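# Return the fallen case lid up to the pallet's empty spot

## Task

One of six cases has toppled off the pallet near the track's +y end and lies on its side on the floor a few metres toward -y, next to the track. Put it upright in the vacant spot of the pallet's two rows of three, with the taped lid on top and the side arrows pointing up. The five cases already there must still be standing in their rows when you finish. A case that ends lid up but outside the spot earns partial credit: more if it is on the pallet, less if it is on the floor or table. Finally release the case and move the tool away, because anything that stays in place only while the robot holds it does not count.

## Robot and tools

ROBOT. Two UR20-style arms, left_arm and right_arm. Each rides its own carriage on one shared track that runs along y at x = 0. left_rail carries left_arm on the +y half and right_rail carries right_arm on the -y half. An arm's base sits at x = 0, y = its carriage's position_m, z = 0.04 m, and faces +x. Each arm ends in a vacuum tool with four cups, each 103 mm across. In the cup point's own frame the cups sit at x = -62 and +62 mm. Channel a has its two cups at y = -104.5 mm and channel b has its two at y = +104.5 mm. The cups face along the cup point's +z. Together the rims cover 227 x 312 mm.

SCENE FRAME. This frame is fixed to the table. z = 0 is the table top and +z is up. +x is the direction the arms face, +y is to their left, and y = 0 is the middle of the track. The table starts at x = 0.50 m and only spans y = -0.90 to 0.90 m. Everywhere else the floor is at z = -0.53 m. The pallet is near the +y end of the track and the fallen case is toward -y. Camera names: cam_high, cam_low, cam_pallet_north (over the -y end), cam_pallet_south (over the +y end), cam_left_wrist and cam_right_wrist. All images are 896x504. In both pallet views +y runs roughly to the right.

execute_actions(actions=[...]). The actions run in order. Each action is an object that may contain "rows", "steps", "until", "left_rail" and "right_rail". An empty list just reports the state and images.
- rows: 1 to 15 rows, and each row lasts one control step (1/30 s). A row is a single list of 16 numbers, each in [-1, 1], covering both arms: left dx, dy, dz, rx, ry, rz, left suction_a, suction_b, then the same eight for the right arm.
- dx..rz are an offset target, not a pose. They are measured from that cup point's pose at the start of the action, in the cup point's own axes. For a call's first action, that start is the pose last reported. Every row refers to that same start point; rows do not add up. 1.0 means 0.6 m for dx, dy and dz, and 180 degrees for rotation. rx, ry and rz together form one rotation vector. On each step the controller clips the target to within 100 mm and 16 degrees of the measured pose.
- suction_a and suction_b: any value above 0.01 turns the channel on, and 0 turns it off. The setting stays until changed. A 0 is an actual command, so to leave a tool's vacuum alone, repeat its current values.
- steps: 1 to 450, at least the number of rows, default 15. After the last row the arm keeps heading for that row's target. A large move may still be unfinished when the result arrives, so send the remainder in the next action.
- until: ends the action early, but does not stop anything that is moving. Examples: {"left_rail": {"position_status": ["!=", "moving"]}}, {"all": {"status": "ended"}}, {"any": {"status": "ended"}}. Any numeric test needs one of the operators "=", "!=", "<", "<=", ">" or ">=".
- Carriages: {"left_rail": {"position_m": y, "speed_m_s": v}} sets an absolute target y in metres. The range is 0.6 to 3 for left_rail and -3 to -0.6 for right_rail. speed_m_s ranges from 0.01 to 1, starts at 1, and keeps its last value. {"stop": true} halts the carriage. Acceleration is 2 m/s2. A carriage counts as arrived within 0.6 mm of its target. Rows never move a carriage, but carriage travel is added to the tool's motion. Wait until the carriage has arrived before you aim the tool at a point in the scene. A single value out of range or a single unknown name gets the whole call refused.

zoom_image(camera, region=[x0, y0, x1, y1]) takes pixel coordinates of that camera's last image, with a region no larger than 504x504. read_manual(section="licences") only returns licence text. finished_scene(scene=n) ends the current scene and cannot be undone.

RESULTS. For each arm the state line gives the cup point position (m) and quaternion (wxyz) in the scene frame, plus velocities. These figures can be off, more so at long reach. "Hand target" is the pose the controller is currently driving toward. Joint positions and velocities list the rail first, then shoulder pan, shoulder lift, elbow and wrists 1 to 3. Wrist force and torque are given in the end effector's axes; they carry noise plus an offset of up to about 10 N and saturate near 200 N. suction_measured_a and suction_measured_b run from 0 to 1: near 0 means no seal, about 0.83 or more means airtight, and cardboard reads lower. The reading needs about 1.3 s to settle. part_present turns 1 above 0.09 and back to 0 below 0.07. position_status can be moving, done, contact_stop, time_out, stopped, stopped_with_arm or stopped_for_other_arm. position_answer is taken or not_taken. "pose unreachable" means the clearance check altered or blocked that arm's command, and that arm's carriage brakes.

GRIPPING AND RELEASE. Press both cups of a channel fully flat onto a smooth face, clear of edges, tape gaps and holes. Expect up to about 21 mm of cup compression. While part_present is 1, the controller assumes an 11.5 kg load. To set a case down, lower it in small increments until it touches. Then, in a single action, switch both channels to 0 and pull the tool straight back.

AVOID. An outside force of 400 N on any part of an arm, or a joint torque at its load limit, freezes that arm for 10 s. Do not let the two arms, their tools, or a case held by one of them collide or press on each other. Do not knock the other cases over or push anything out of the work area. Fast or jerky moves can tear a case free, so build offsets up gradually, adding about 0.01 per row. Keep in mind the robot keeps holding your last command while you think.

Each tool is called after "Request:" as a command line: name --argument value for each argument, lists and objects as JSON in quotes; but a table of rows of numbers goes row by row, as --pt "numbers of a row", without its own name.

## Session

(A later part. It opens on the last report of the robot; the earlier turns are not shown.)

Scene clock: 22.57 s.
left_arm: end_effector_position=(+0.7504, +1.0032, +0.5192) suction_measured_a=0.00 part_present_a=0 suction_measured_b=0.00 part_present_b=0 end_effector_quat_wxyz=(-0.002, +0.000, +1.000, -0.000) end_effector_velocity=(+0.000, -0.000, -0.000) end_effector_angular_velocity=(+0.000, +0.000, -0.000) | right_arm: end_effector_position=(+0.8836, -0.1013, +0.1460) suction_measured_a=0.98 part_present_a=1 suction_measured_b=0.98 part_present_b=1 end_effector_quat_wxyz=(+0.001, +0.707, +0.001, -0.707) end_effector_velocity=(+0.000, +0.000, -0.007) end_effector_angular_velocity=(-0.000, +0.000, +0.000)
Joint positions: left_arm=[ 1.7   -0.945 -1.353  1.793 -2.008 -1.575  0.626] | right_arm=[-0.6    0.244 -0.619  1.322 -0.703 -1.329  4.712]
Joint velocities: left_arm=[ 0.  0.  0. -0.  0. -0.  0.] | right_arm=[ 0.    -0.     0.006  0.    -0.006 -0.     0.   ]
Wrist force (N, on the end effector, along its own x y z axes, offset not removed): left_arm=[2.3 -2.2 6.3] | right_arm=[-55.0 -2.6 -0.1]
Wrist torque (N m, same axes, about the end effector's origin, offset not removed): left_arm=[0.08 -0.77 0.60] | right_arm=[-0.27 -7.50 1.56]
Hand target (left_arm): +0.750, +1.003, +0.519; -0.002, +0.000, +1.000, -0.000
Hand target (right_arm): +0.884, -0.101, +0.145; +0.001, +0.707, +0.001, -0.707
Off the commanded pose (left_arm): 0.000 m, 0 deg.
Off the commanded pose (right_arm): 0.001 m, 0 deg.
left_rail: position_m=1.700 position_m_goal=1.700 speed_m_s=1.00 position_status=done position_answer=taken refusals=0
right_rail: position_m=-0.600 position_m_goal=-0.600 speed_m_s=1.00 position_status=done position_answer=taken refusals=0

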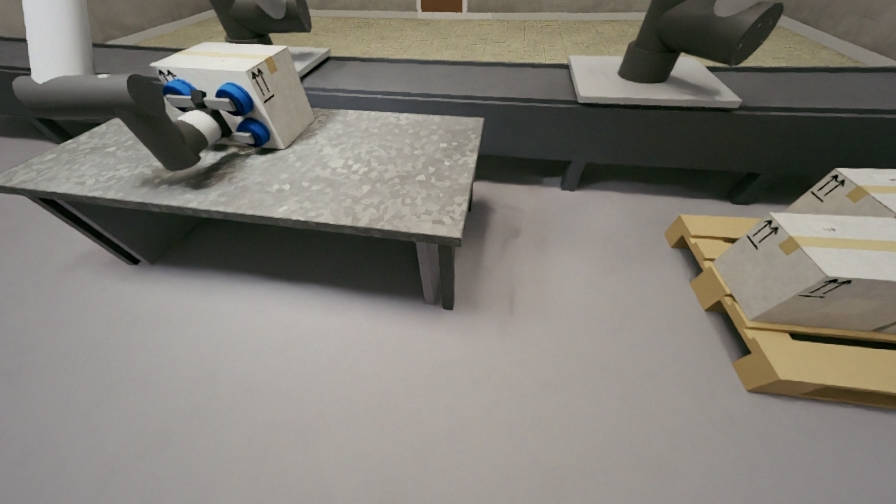

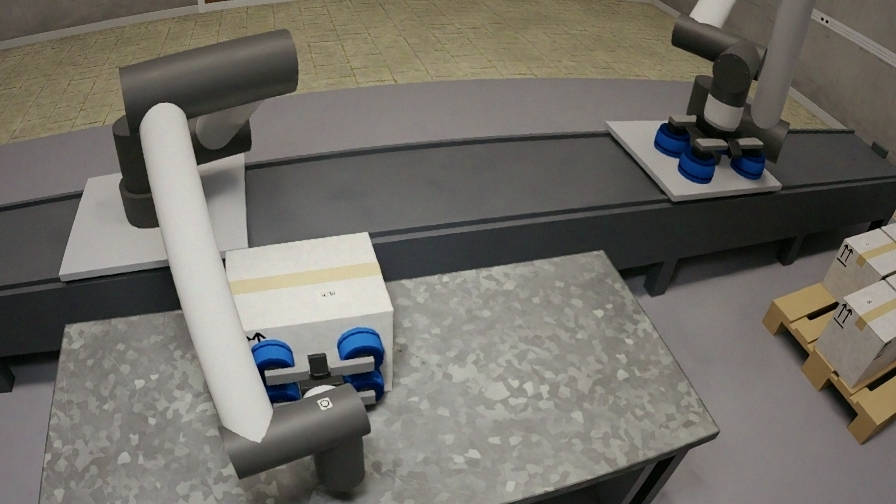

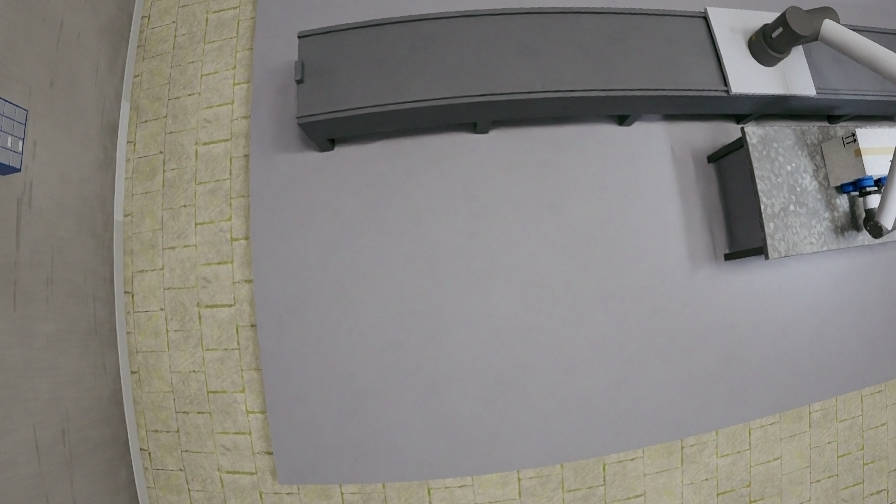

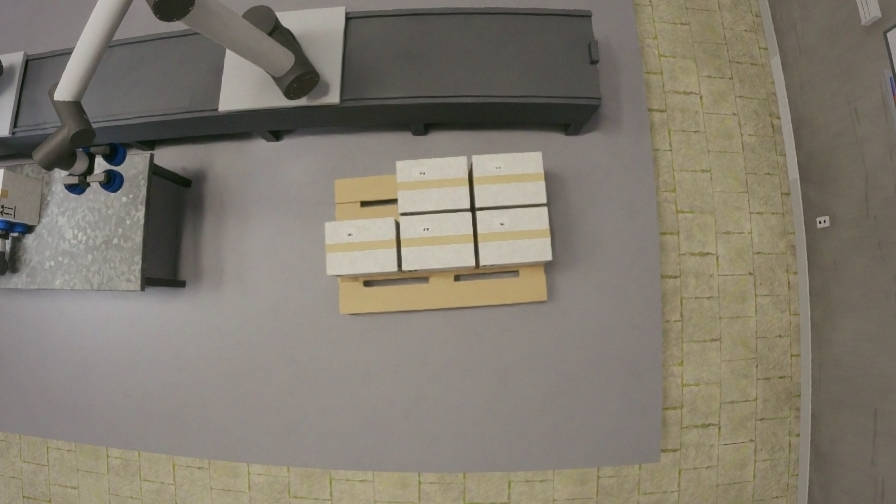

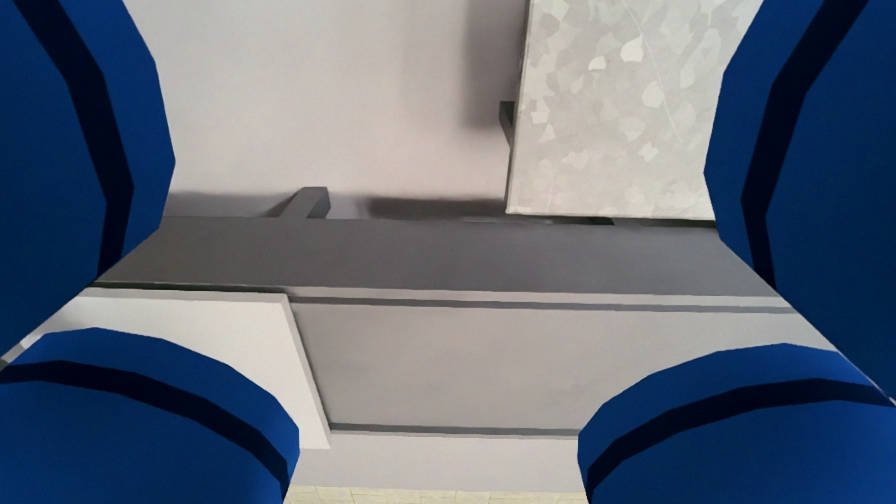

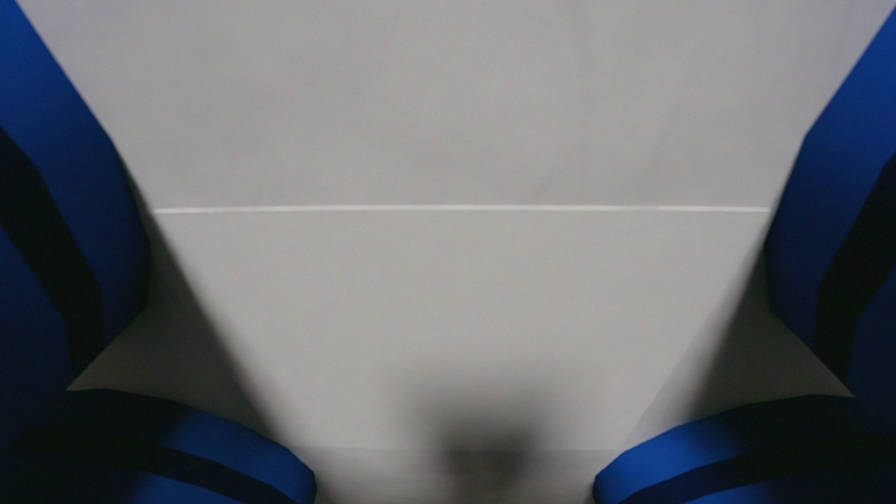

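Request:
execute_actions --actions '[]'

Request:
zoom_image --camera "cam_high" --region '[250, 100, 330, 170]'

Scene clock: 22.90 s.
left_arm: end_effector_position=(+0.7504, +1.0032, +0.5192) suction_measured_a=0.00 part_present_a=0 suction_measured_b=0.00 part_present_b=0 end_effector_quat_wxyz=(-0.002, +0.000, +1.000, -0.000) end_effector_velocity=(-0.000, +0.000, +0.000) end_effector_angular_velocity=(-0.000, -0.000, -0.000) | right_arm: end_effector_position=(+0.8836, -0.1013, +0.1451) suction_measured_a=0.98 part_present_a=1 suction_measured_b=0.98 part_present_b=1 end_effector_quat_wxyz=(+0.001, +0.707, +0.001, -0.707) end_effector_velocity=(+0.000, +0.000, -0.001) end_effector_angular_velocity=(+0.000, -0.000, -0.000)
Joint positions: left_arm=[ 1.7   -0.945 -1.353  1.793 -2.008 -1.575  0.626] | right_arm=[-0.6    0.244 -0.618  1.322 -0.704 -1.329  4.712]
Joint velocities: left_arm=[ 0. -0. -0.  0. -0.  0. -0.] | right_arm=[ 0. -0.  0.  0. -0.  0.  0.]
Wrist force (N, on the end effector, along its own x y z axes, offset not removed): left_arm=[0.3 -2.4 5.4] | right_arm=[-51.2 0.4 0.4]
Wrist torque (N m, same axes, about the end effector's origin, offset not removed): left_arm=[0.01 -0.49 0.66] | right_arm=[0.09 -8.21 1.55]
Hand target (left_arm): +0.750, +1.003, +0.519; -0.002, +0.000, +1.000, -0.000
Hand target (right_arm): +0.884, -0.101, +0.145; +0.001, +0.707, +0.001, -0.707
Off the commanded pose (left_arm): 0.000 m, 0 deg.
Off the commanded pose (right_arm): 0.000 m, 0 deg.
left_rail: position_m=1.700 position_m_goal=1.700 speed_m_s=1.00 position_status=done position_answer=taken refusals=0
right_rail: position_m=-0.600 position_m_goal=-0.600 speed_m_s=1.00 position_status=done position_answer=taken refusals=0

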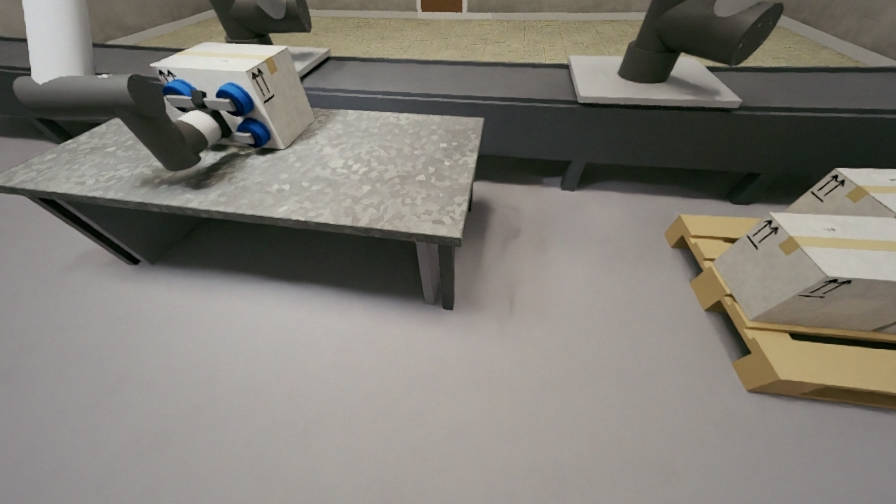

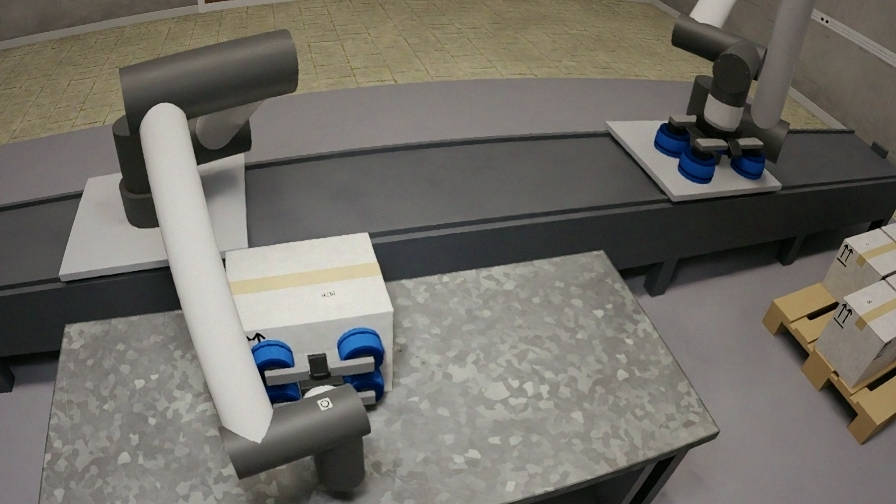

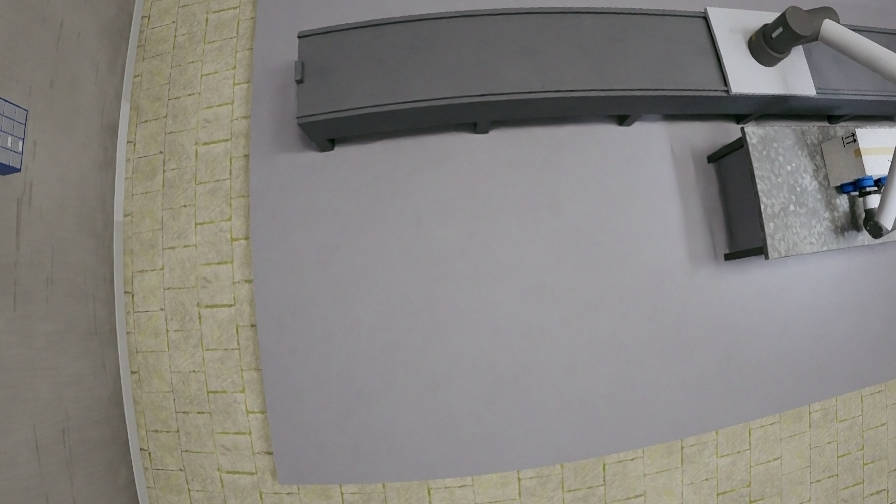

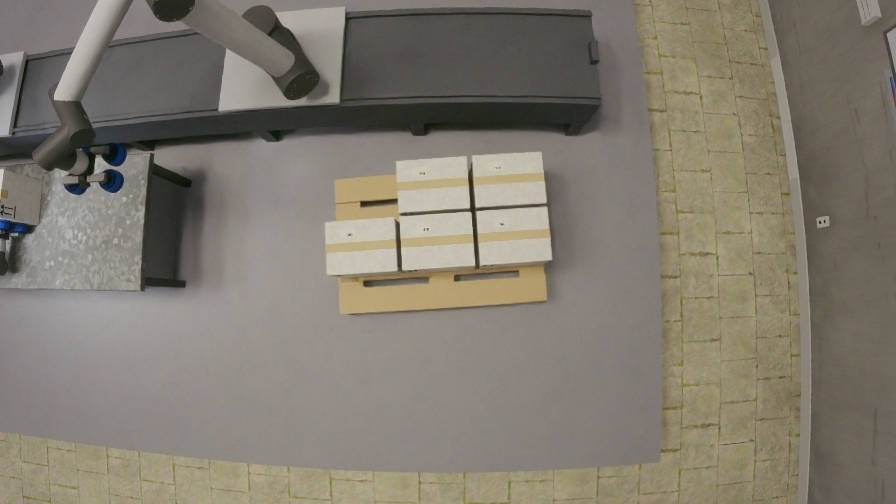

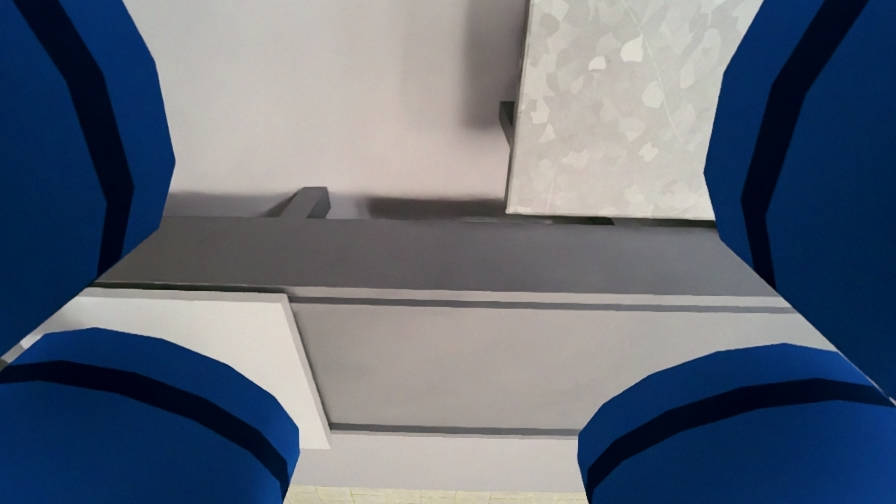

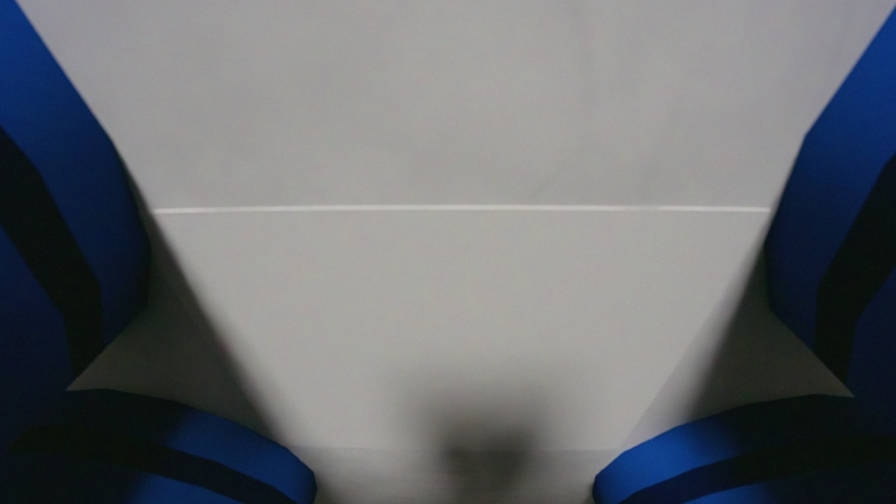

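Region (250, 100, 330, 170) of cam_high's 896x504 image, scaled by 6.300, with more detail than that image has; it fills the top 441 rows of this view, and the rest is white.

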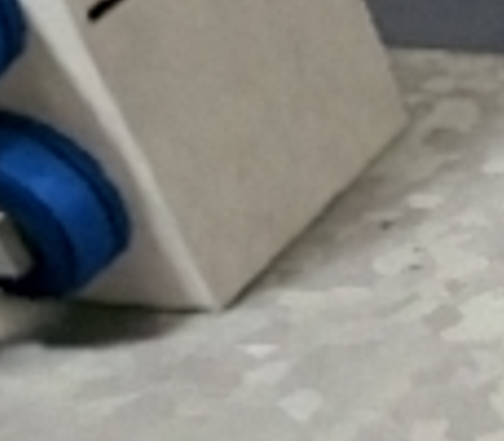

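Request:
execute_actions --actions '[{"rows":[[0,0,0,0,0,0,0,0,0.0023,0,0,0,0,0,1,1]],"steps":1}]'

Scene clock: 23.10 s.
left_arm: end_effector_position=(+0.7504, +1.0032, +0.5192) suction_measured_a=0.00 part_present_a=0 suction_measured_b=0.00 part_present_b=0 end_effector_quat_wxyz=(-0.002, +0.000, +1.000, -0.000) end_effector_velocity=(-0.000, +0.000, +0.000) end_effector_angular_velocity=(-0.000, -0.000, -0.000) | right_arm: end_effector_position=(+0.8836, -0.1013, +0.1450) suction_measured_a=0.98 part_present_a=1 suction_measured_b=0.98 part_present_b=1 end_effector_quat_wxyz=(+0.001, +0.707, +0.001, -0.707) end_effector_velocity=(+0.000, +0.000, -0.002) end_effector_angular_velocity=(-0.000, +0.000, +0.000)
Joint positions: left_arm=[ 1.7   -0.945 -1.353  1.793 -2.008 -1.575  0.626] | right_arm=[-0.6    0.244 -0.618  1.322 -0.704 -1.329  4.712]
Joint velocities: left_arm=[ 0. -0. -0.  0. -0.  0.  0.] | right_arm=[ 0.     0.     0.002  0.    -0.002 -0.     0.   ]
Wrist force (N, on the end effector, along its own x y z axes, offset not removed): left_arm=[2.2 0.0 6.8] | right_arm=[-54.2 0.3 -2.7]
Wrist torque (N m, same axes, about the end effector's origin, offset not removed): left_arm=[0.36 -0.71 0.62] | right_arm=[0.18 -7.94 1.58]
Hand target (left_arm): +0.750, +1.003, +0.519; -0.002, +0.000, +1.000, -0.000
Hand target (right_arm): +0.884, -0.101, +0.144; +0.001, +0.707, +0.001, -0.707
Off the commanded pose (left_arm): 0.000 m, 0 deg.
Off the commanded pose (right_arm): 0.001 m, 0 deg.
left_rail: position_m=1.700 position_m_goal=1.700 speed_m_s=1.00 position_status=done position_answer=taken refusals=0
right_rail: position_m=-0.600 position_m_goal=-0.600 speed_m_s=1.00 position_status=done position_answer=taken refusals=0

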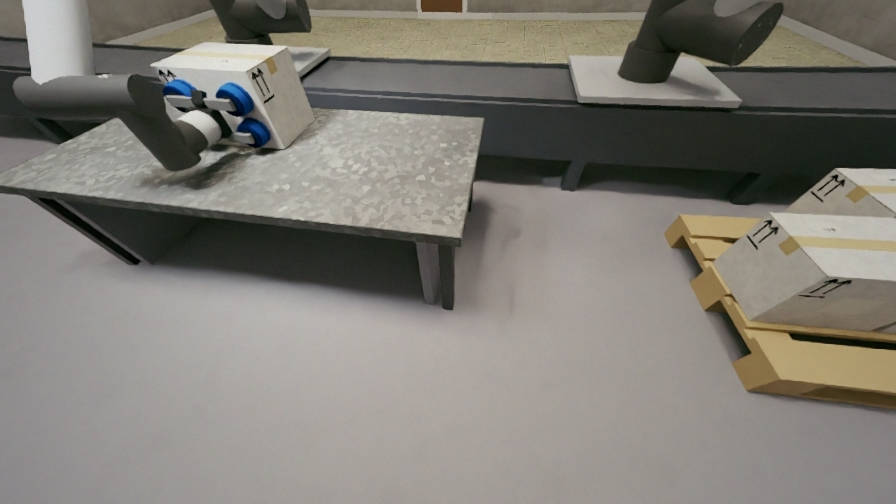

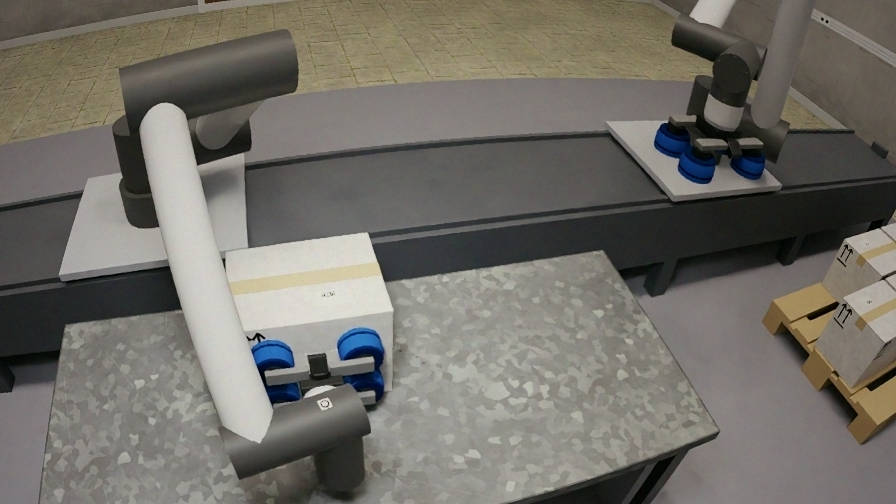

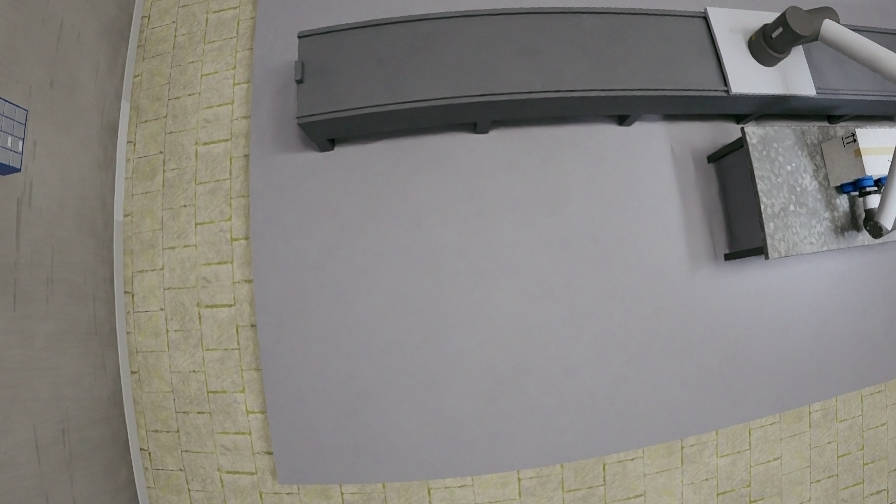

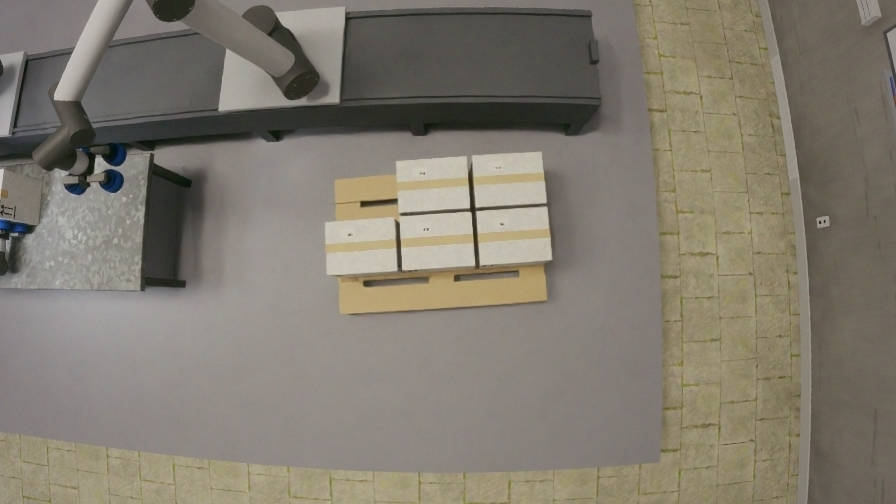

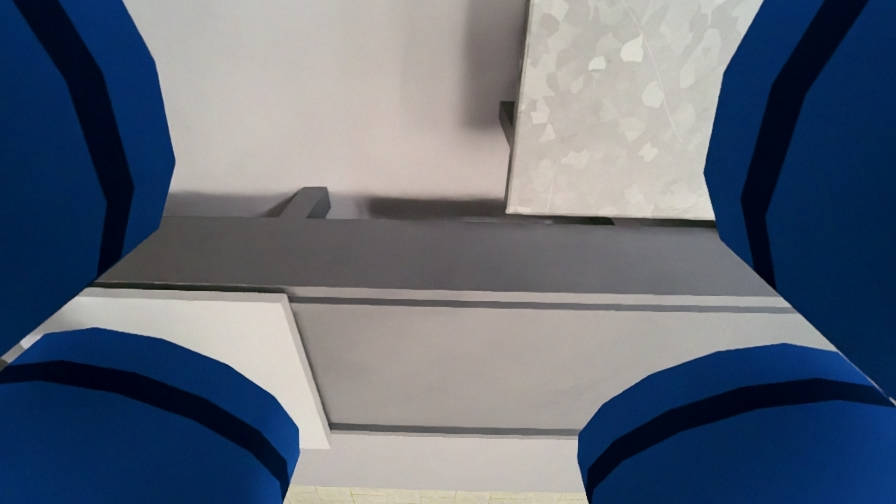

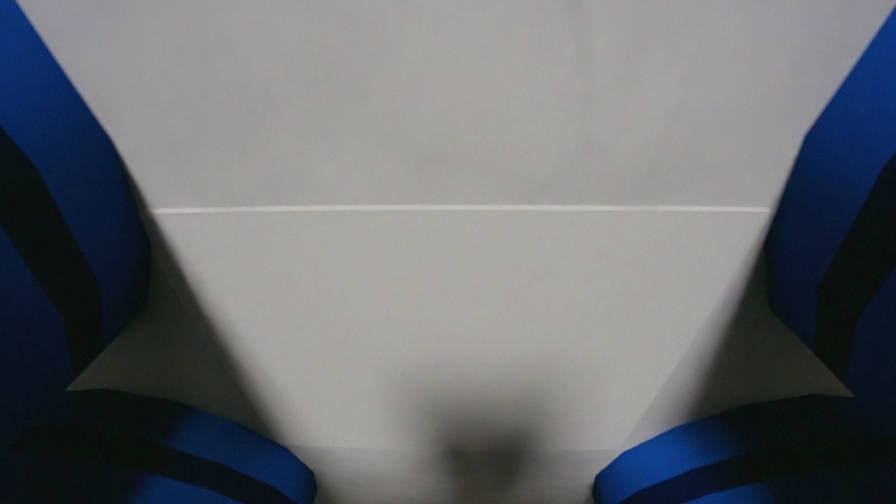

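Request:
execute_actions --actions '[]'

Scene clock: 23.53 s.
left_arm: end_effector_position=(+0.7504, +1.0032, +0.5192) suction_measured_a=0.00 part_present_a=0 suction_measured_b=0.00 part_present_b=0 end_effector_quat_wxyz=(-0.002, +0.000, +1.000, -0.000) end_effector_velocity=(+0.000, -0.000, -0.000) end_effector_angular_velocity=(+0.000, +0.000, +0.000) | right_arm: end_effector_position=(+0.8835, -0.1013, +0.1438) suction_measured_a=0.98 part_present_a=1 suction_measured_b=0.98 part_present_b=1 end_effector_quat_wxyz=(+0.001, +0.707, +0.001, -0.707) end_effector_velocity=(+0.000, +0.000, -0.000) end_effector_angular_velocity=(+0.000, -0.000, -0.000)
Joint positions: left_arm=[ 1.7   -0.945 -1.353  1.793 -2.008 -1.575  0.626] | right_arm=[-0.6    0.244 -0.617  1.322 -0.705 -1.329  4.712]
Joint velocities: left_arm=[ 0.  0.  0. -0. -0. -0. -0.] | right_arm=[ 0. -0.  0.  0. -0.  0.  0.]
Wrist force (N, on the end effector, along its own x y z axes, offset not removed): left_arm=[4.7 -2.0 4.5] | right_arm=[-63.6 1.0 -0.6]
Wrist torque (N m, same axes, about the end effector's origin, offset not removed): left_arm=[0.08 -0.99 0.58] | right_arm=[0.05 -7.88 0.17]
Hand target (left_arm): +0.750, +1.003, +0.519; -0.002, +0.000, +1.000, -0.000
Hand target (right_arm): +0.884, -0.101, +0.144; +0.001, +0.707, +0.001, -0.707
Off the commanded pose (left_arm): 0.000 m, 0 deg.
Off the commanded pose (right_arm): 0.000 m, 0 deg.
left_rail: position_m=1.700 position_m_goal=1.700 speed_m_s=1.00 position_status=done position_answer=taken refusals=0
right_rail: position_m=-0.600 position_m_goal=-0.600 speed_m_s=1.00 position_status=done position_answer=taken refusals=0

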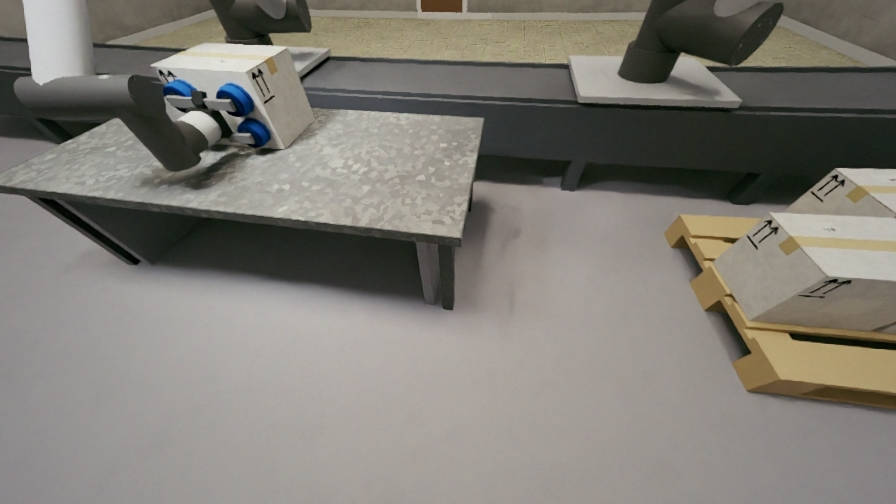

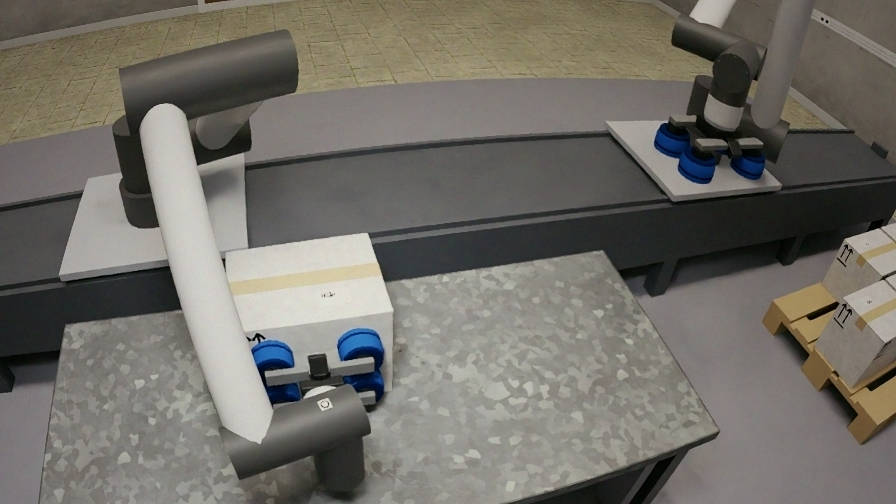

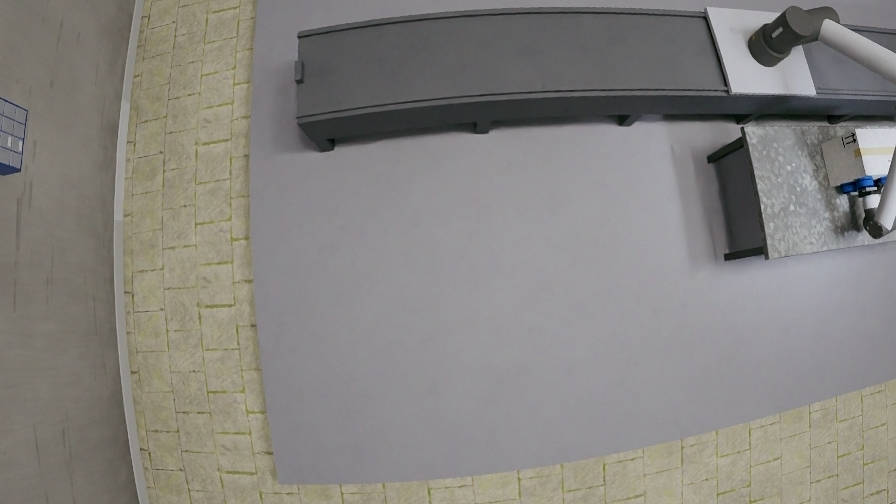

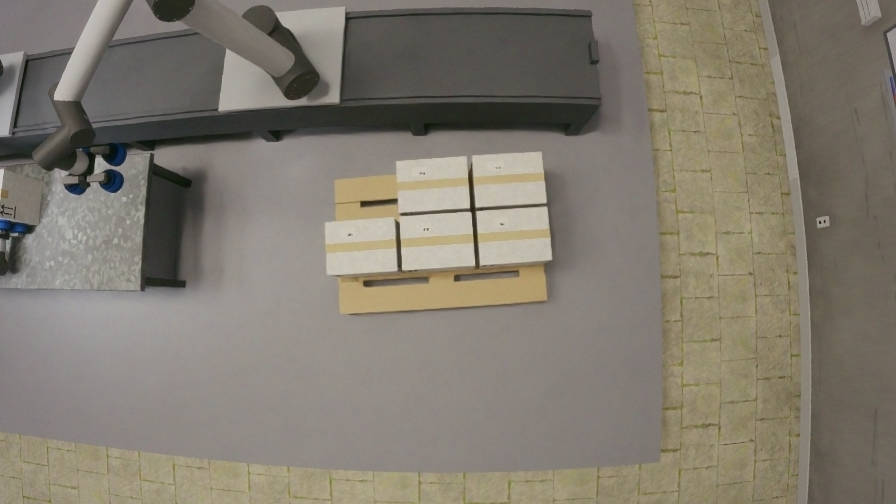

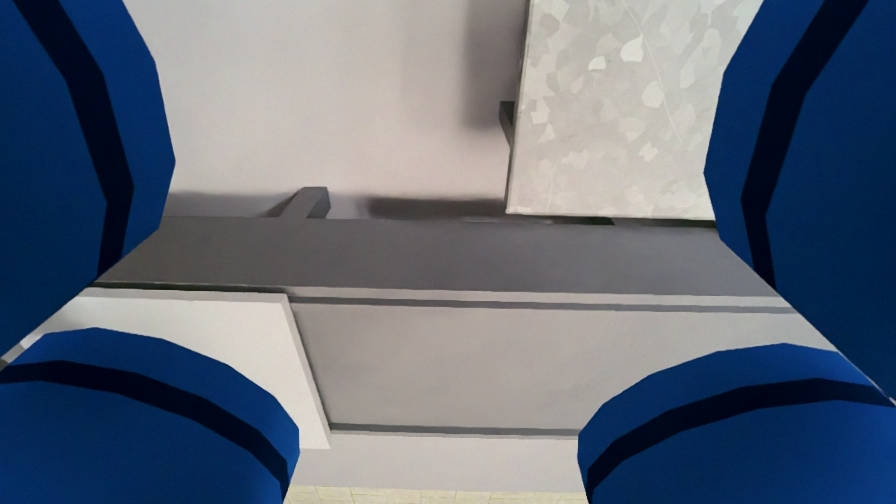

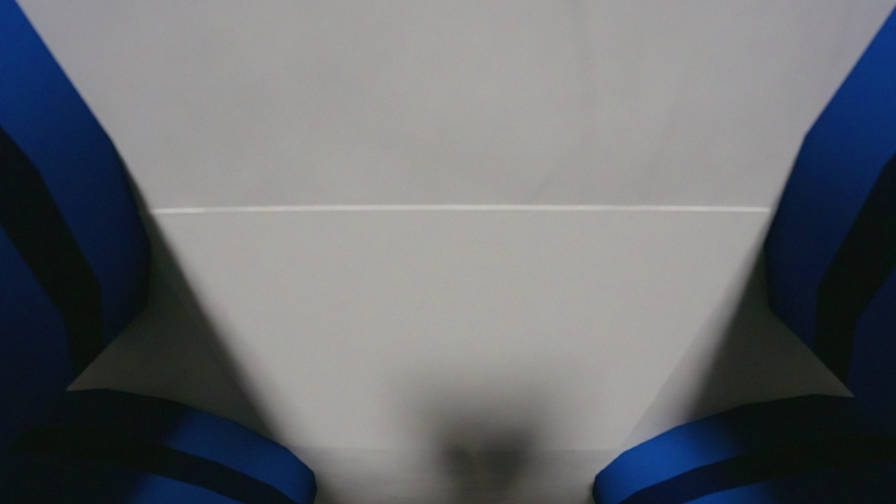

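The case touches the table at one corner, so I'm releasing it and backing the right tool off.

Request:
execute_actions --actions '[{"rows":[[0,0,0,0,0,0,0,0,0.0008,0,-0.006,0,0,0,0,0],[0,0,0,0,0,0,0,0,0.0008,0,-0.014,0,0,0,0,0],[0,0,0,0,0,0,0,0,0.0008,0,-0.022,0,0,0,0,0],[0,0,0,0,0,0,0,0,0.0008,0,-0.03,0,0,0,0,0],[0,0,0,0,0,0,0,0,0.0008,0,-0.04,0,0,0,0,0],[0,0,0,0,0,0,0,0,0.0008,0,-0.052,0,0,0,0,0],[0,0,0,0,0,0,0,0,0.0008,0,-0.068,0,0,0,0,0],[0,0,0,0,0,0,0,0,0.0008,0,-0.11,0,0,0,0,0]],"steps":8}]'

Scene clock: 24.10 s.
left_arm: end_effector_position=(+0.7504, +1.0032, +0.5192) suction_measured_a=0.00 part_present_a=0 suction_measured_b=0.00 part_present_b=0 end_effector_quat_wxyz=(-0.002, +0.000, +1.000, -0.000) end_effector_velocity=(+0.000, -0.000, -0.000) end_effector_angular_velocity=(+0.000, +0.000, -0.000) | right_arm: end_effector_position=(+0.9017, -0.1015, +0.1427) suction_measured_a=0.00 part_present_a=0 suction_measured_b=0.00 part_present_b=0 end_effector_quat_wxyz=(+0.001, +0.707, +0.001, -0.707) end_effector_velocity=(+0.166, -0.009, -0.009) end_effector_angular_velocity=(-0.001, -0.000, -0.003)
Joint positions: left_arm=[ 1.7   -0.945 -1.353  1.793 -2.008 -1.575  0.626] | right_arm=[-0.6    0.241 -0.601  1.287 -0.687 -1.332  4.712]
Joint velocities: left_arm=[ 0.  0.  0. -0.  0. -0.  0.] | right_arm=[ 0.    -0.039  0.148 -0.32   0.171 -0.036  0.001]
Wrist force (N, on the end effector, along its own x y z axes, offset not removed): left_arm=[0.3 -0.7 5.8] | right_arm=[5.0 -0.2 20.0]
Wrist torque (N m, same axes, about the end effector's origin, offset not removed): left_arm=[0.23 -0.56 0.68] | right_arm=[0.27 -0.91 0.26]
Hand target (left_arm): +0.750, +1.003, +0.519; -0.002, +0.000, +1.000, -0.000
Hand target (right_arm): +0.945, -0.103, +0.144; +0.000, +0.708, +0.000, -0.706
Off the commanded pose (left_arm): 0.000 m, 0 deg.
Off the commanded pose (right_arm): 0.048 m, 0 deg.
left_rail: position_m=1.700 position_m_goal=1.700 speed_m_s=1.00 position_status=done position_answer=taken refusals=0
right_rail: position_m=-0.600 position_m_goal=-0.600 speed_m_s=1.00 position_status=done position_answer=taken refusals=0

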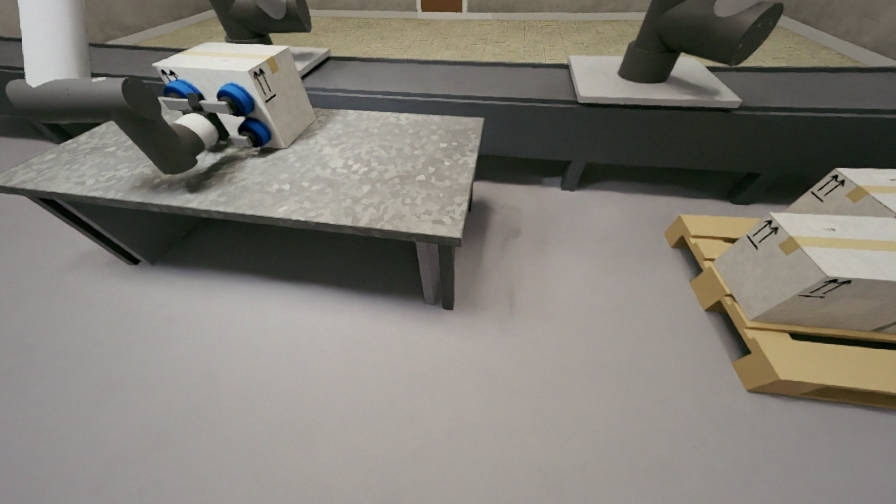

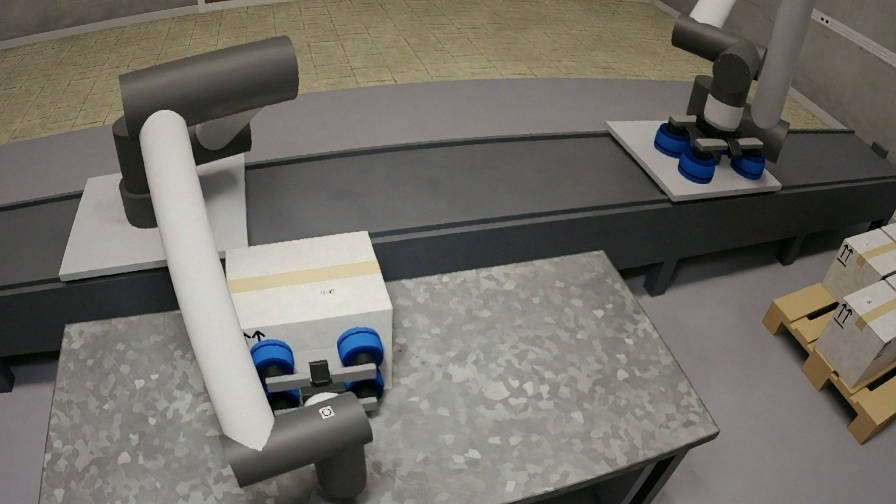

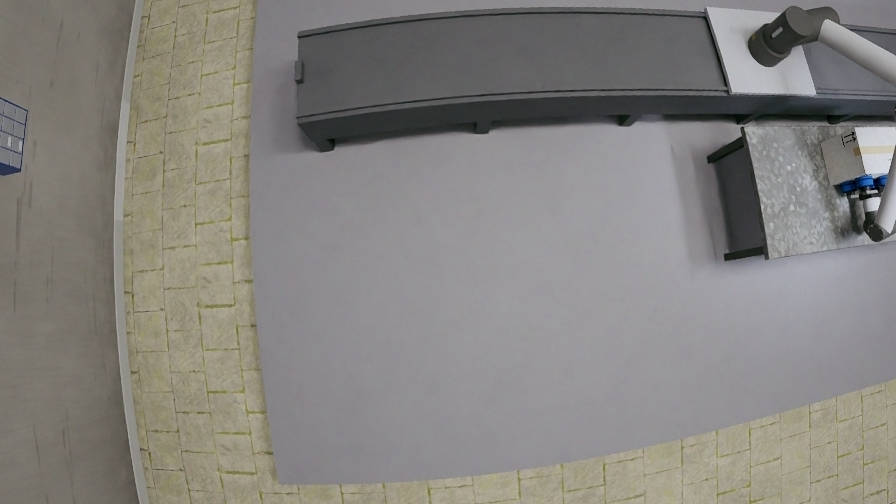

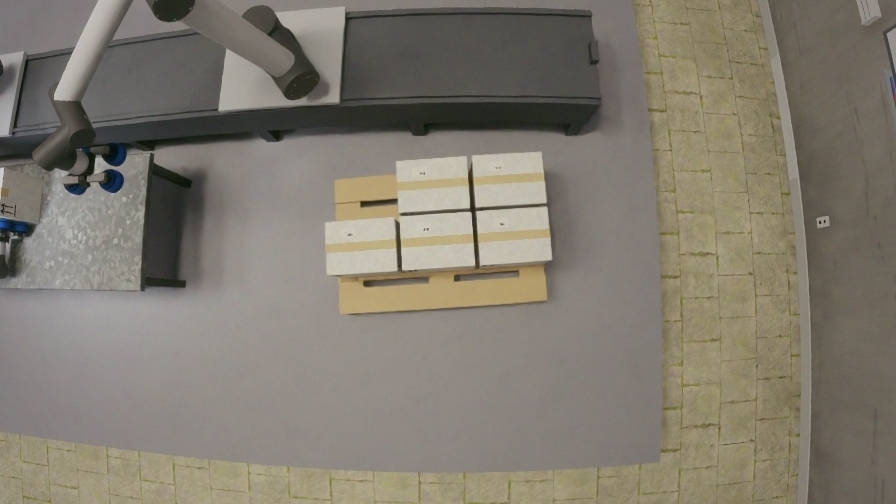

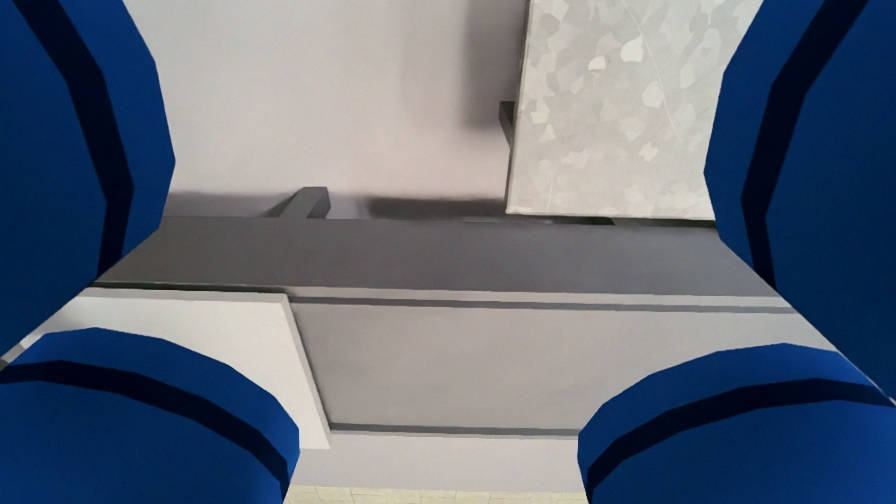

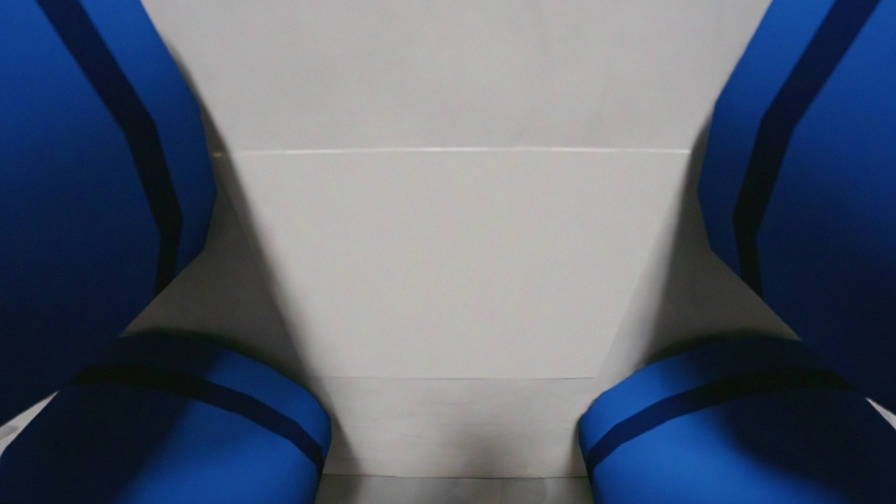

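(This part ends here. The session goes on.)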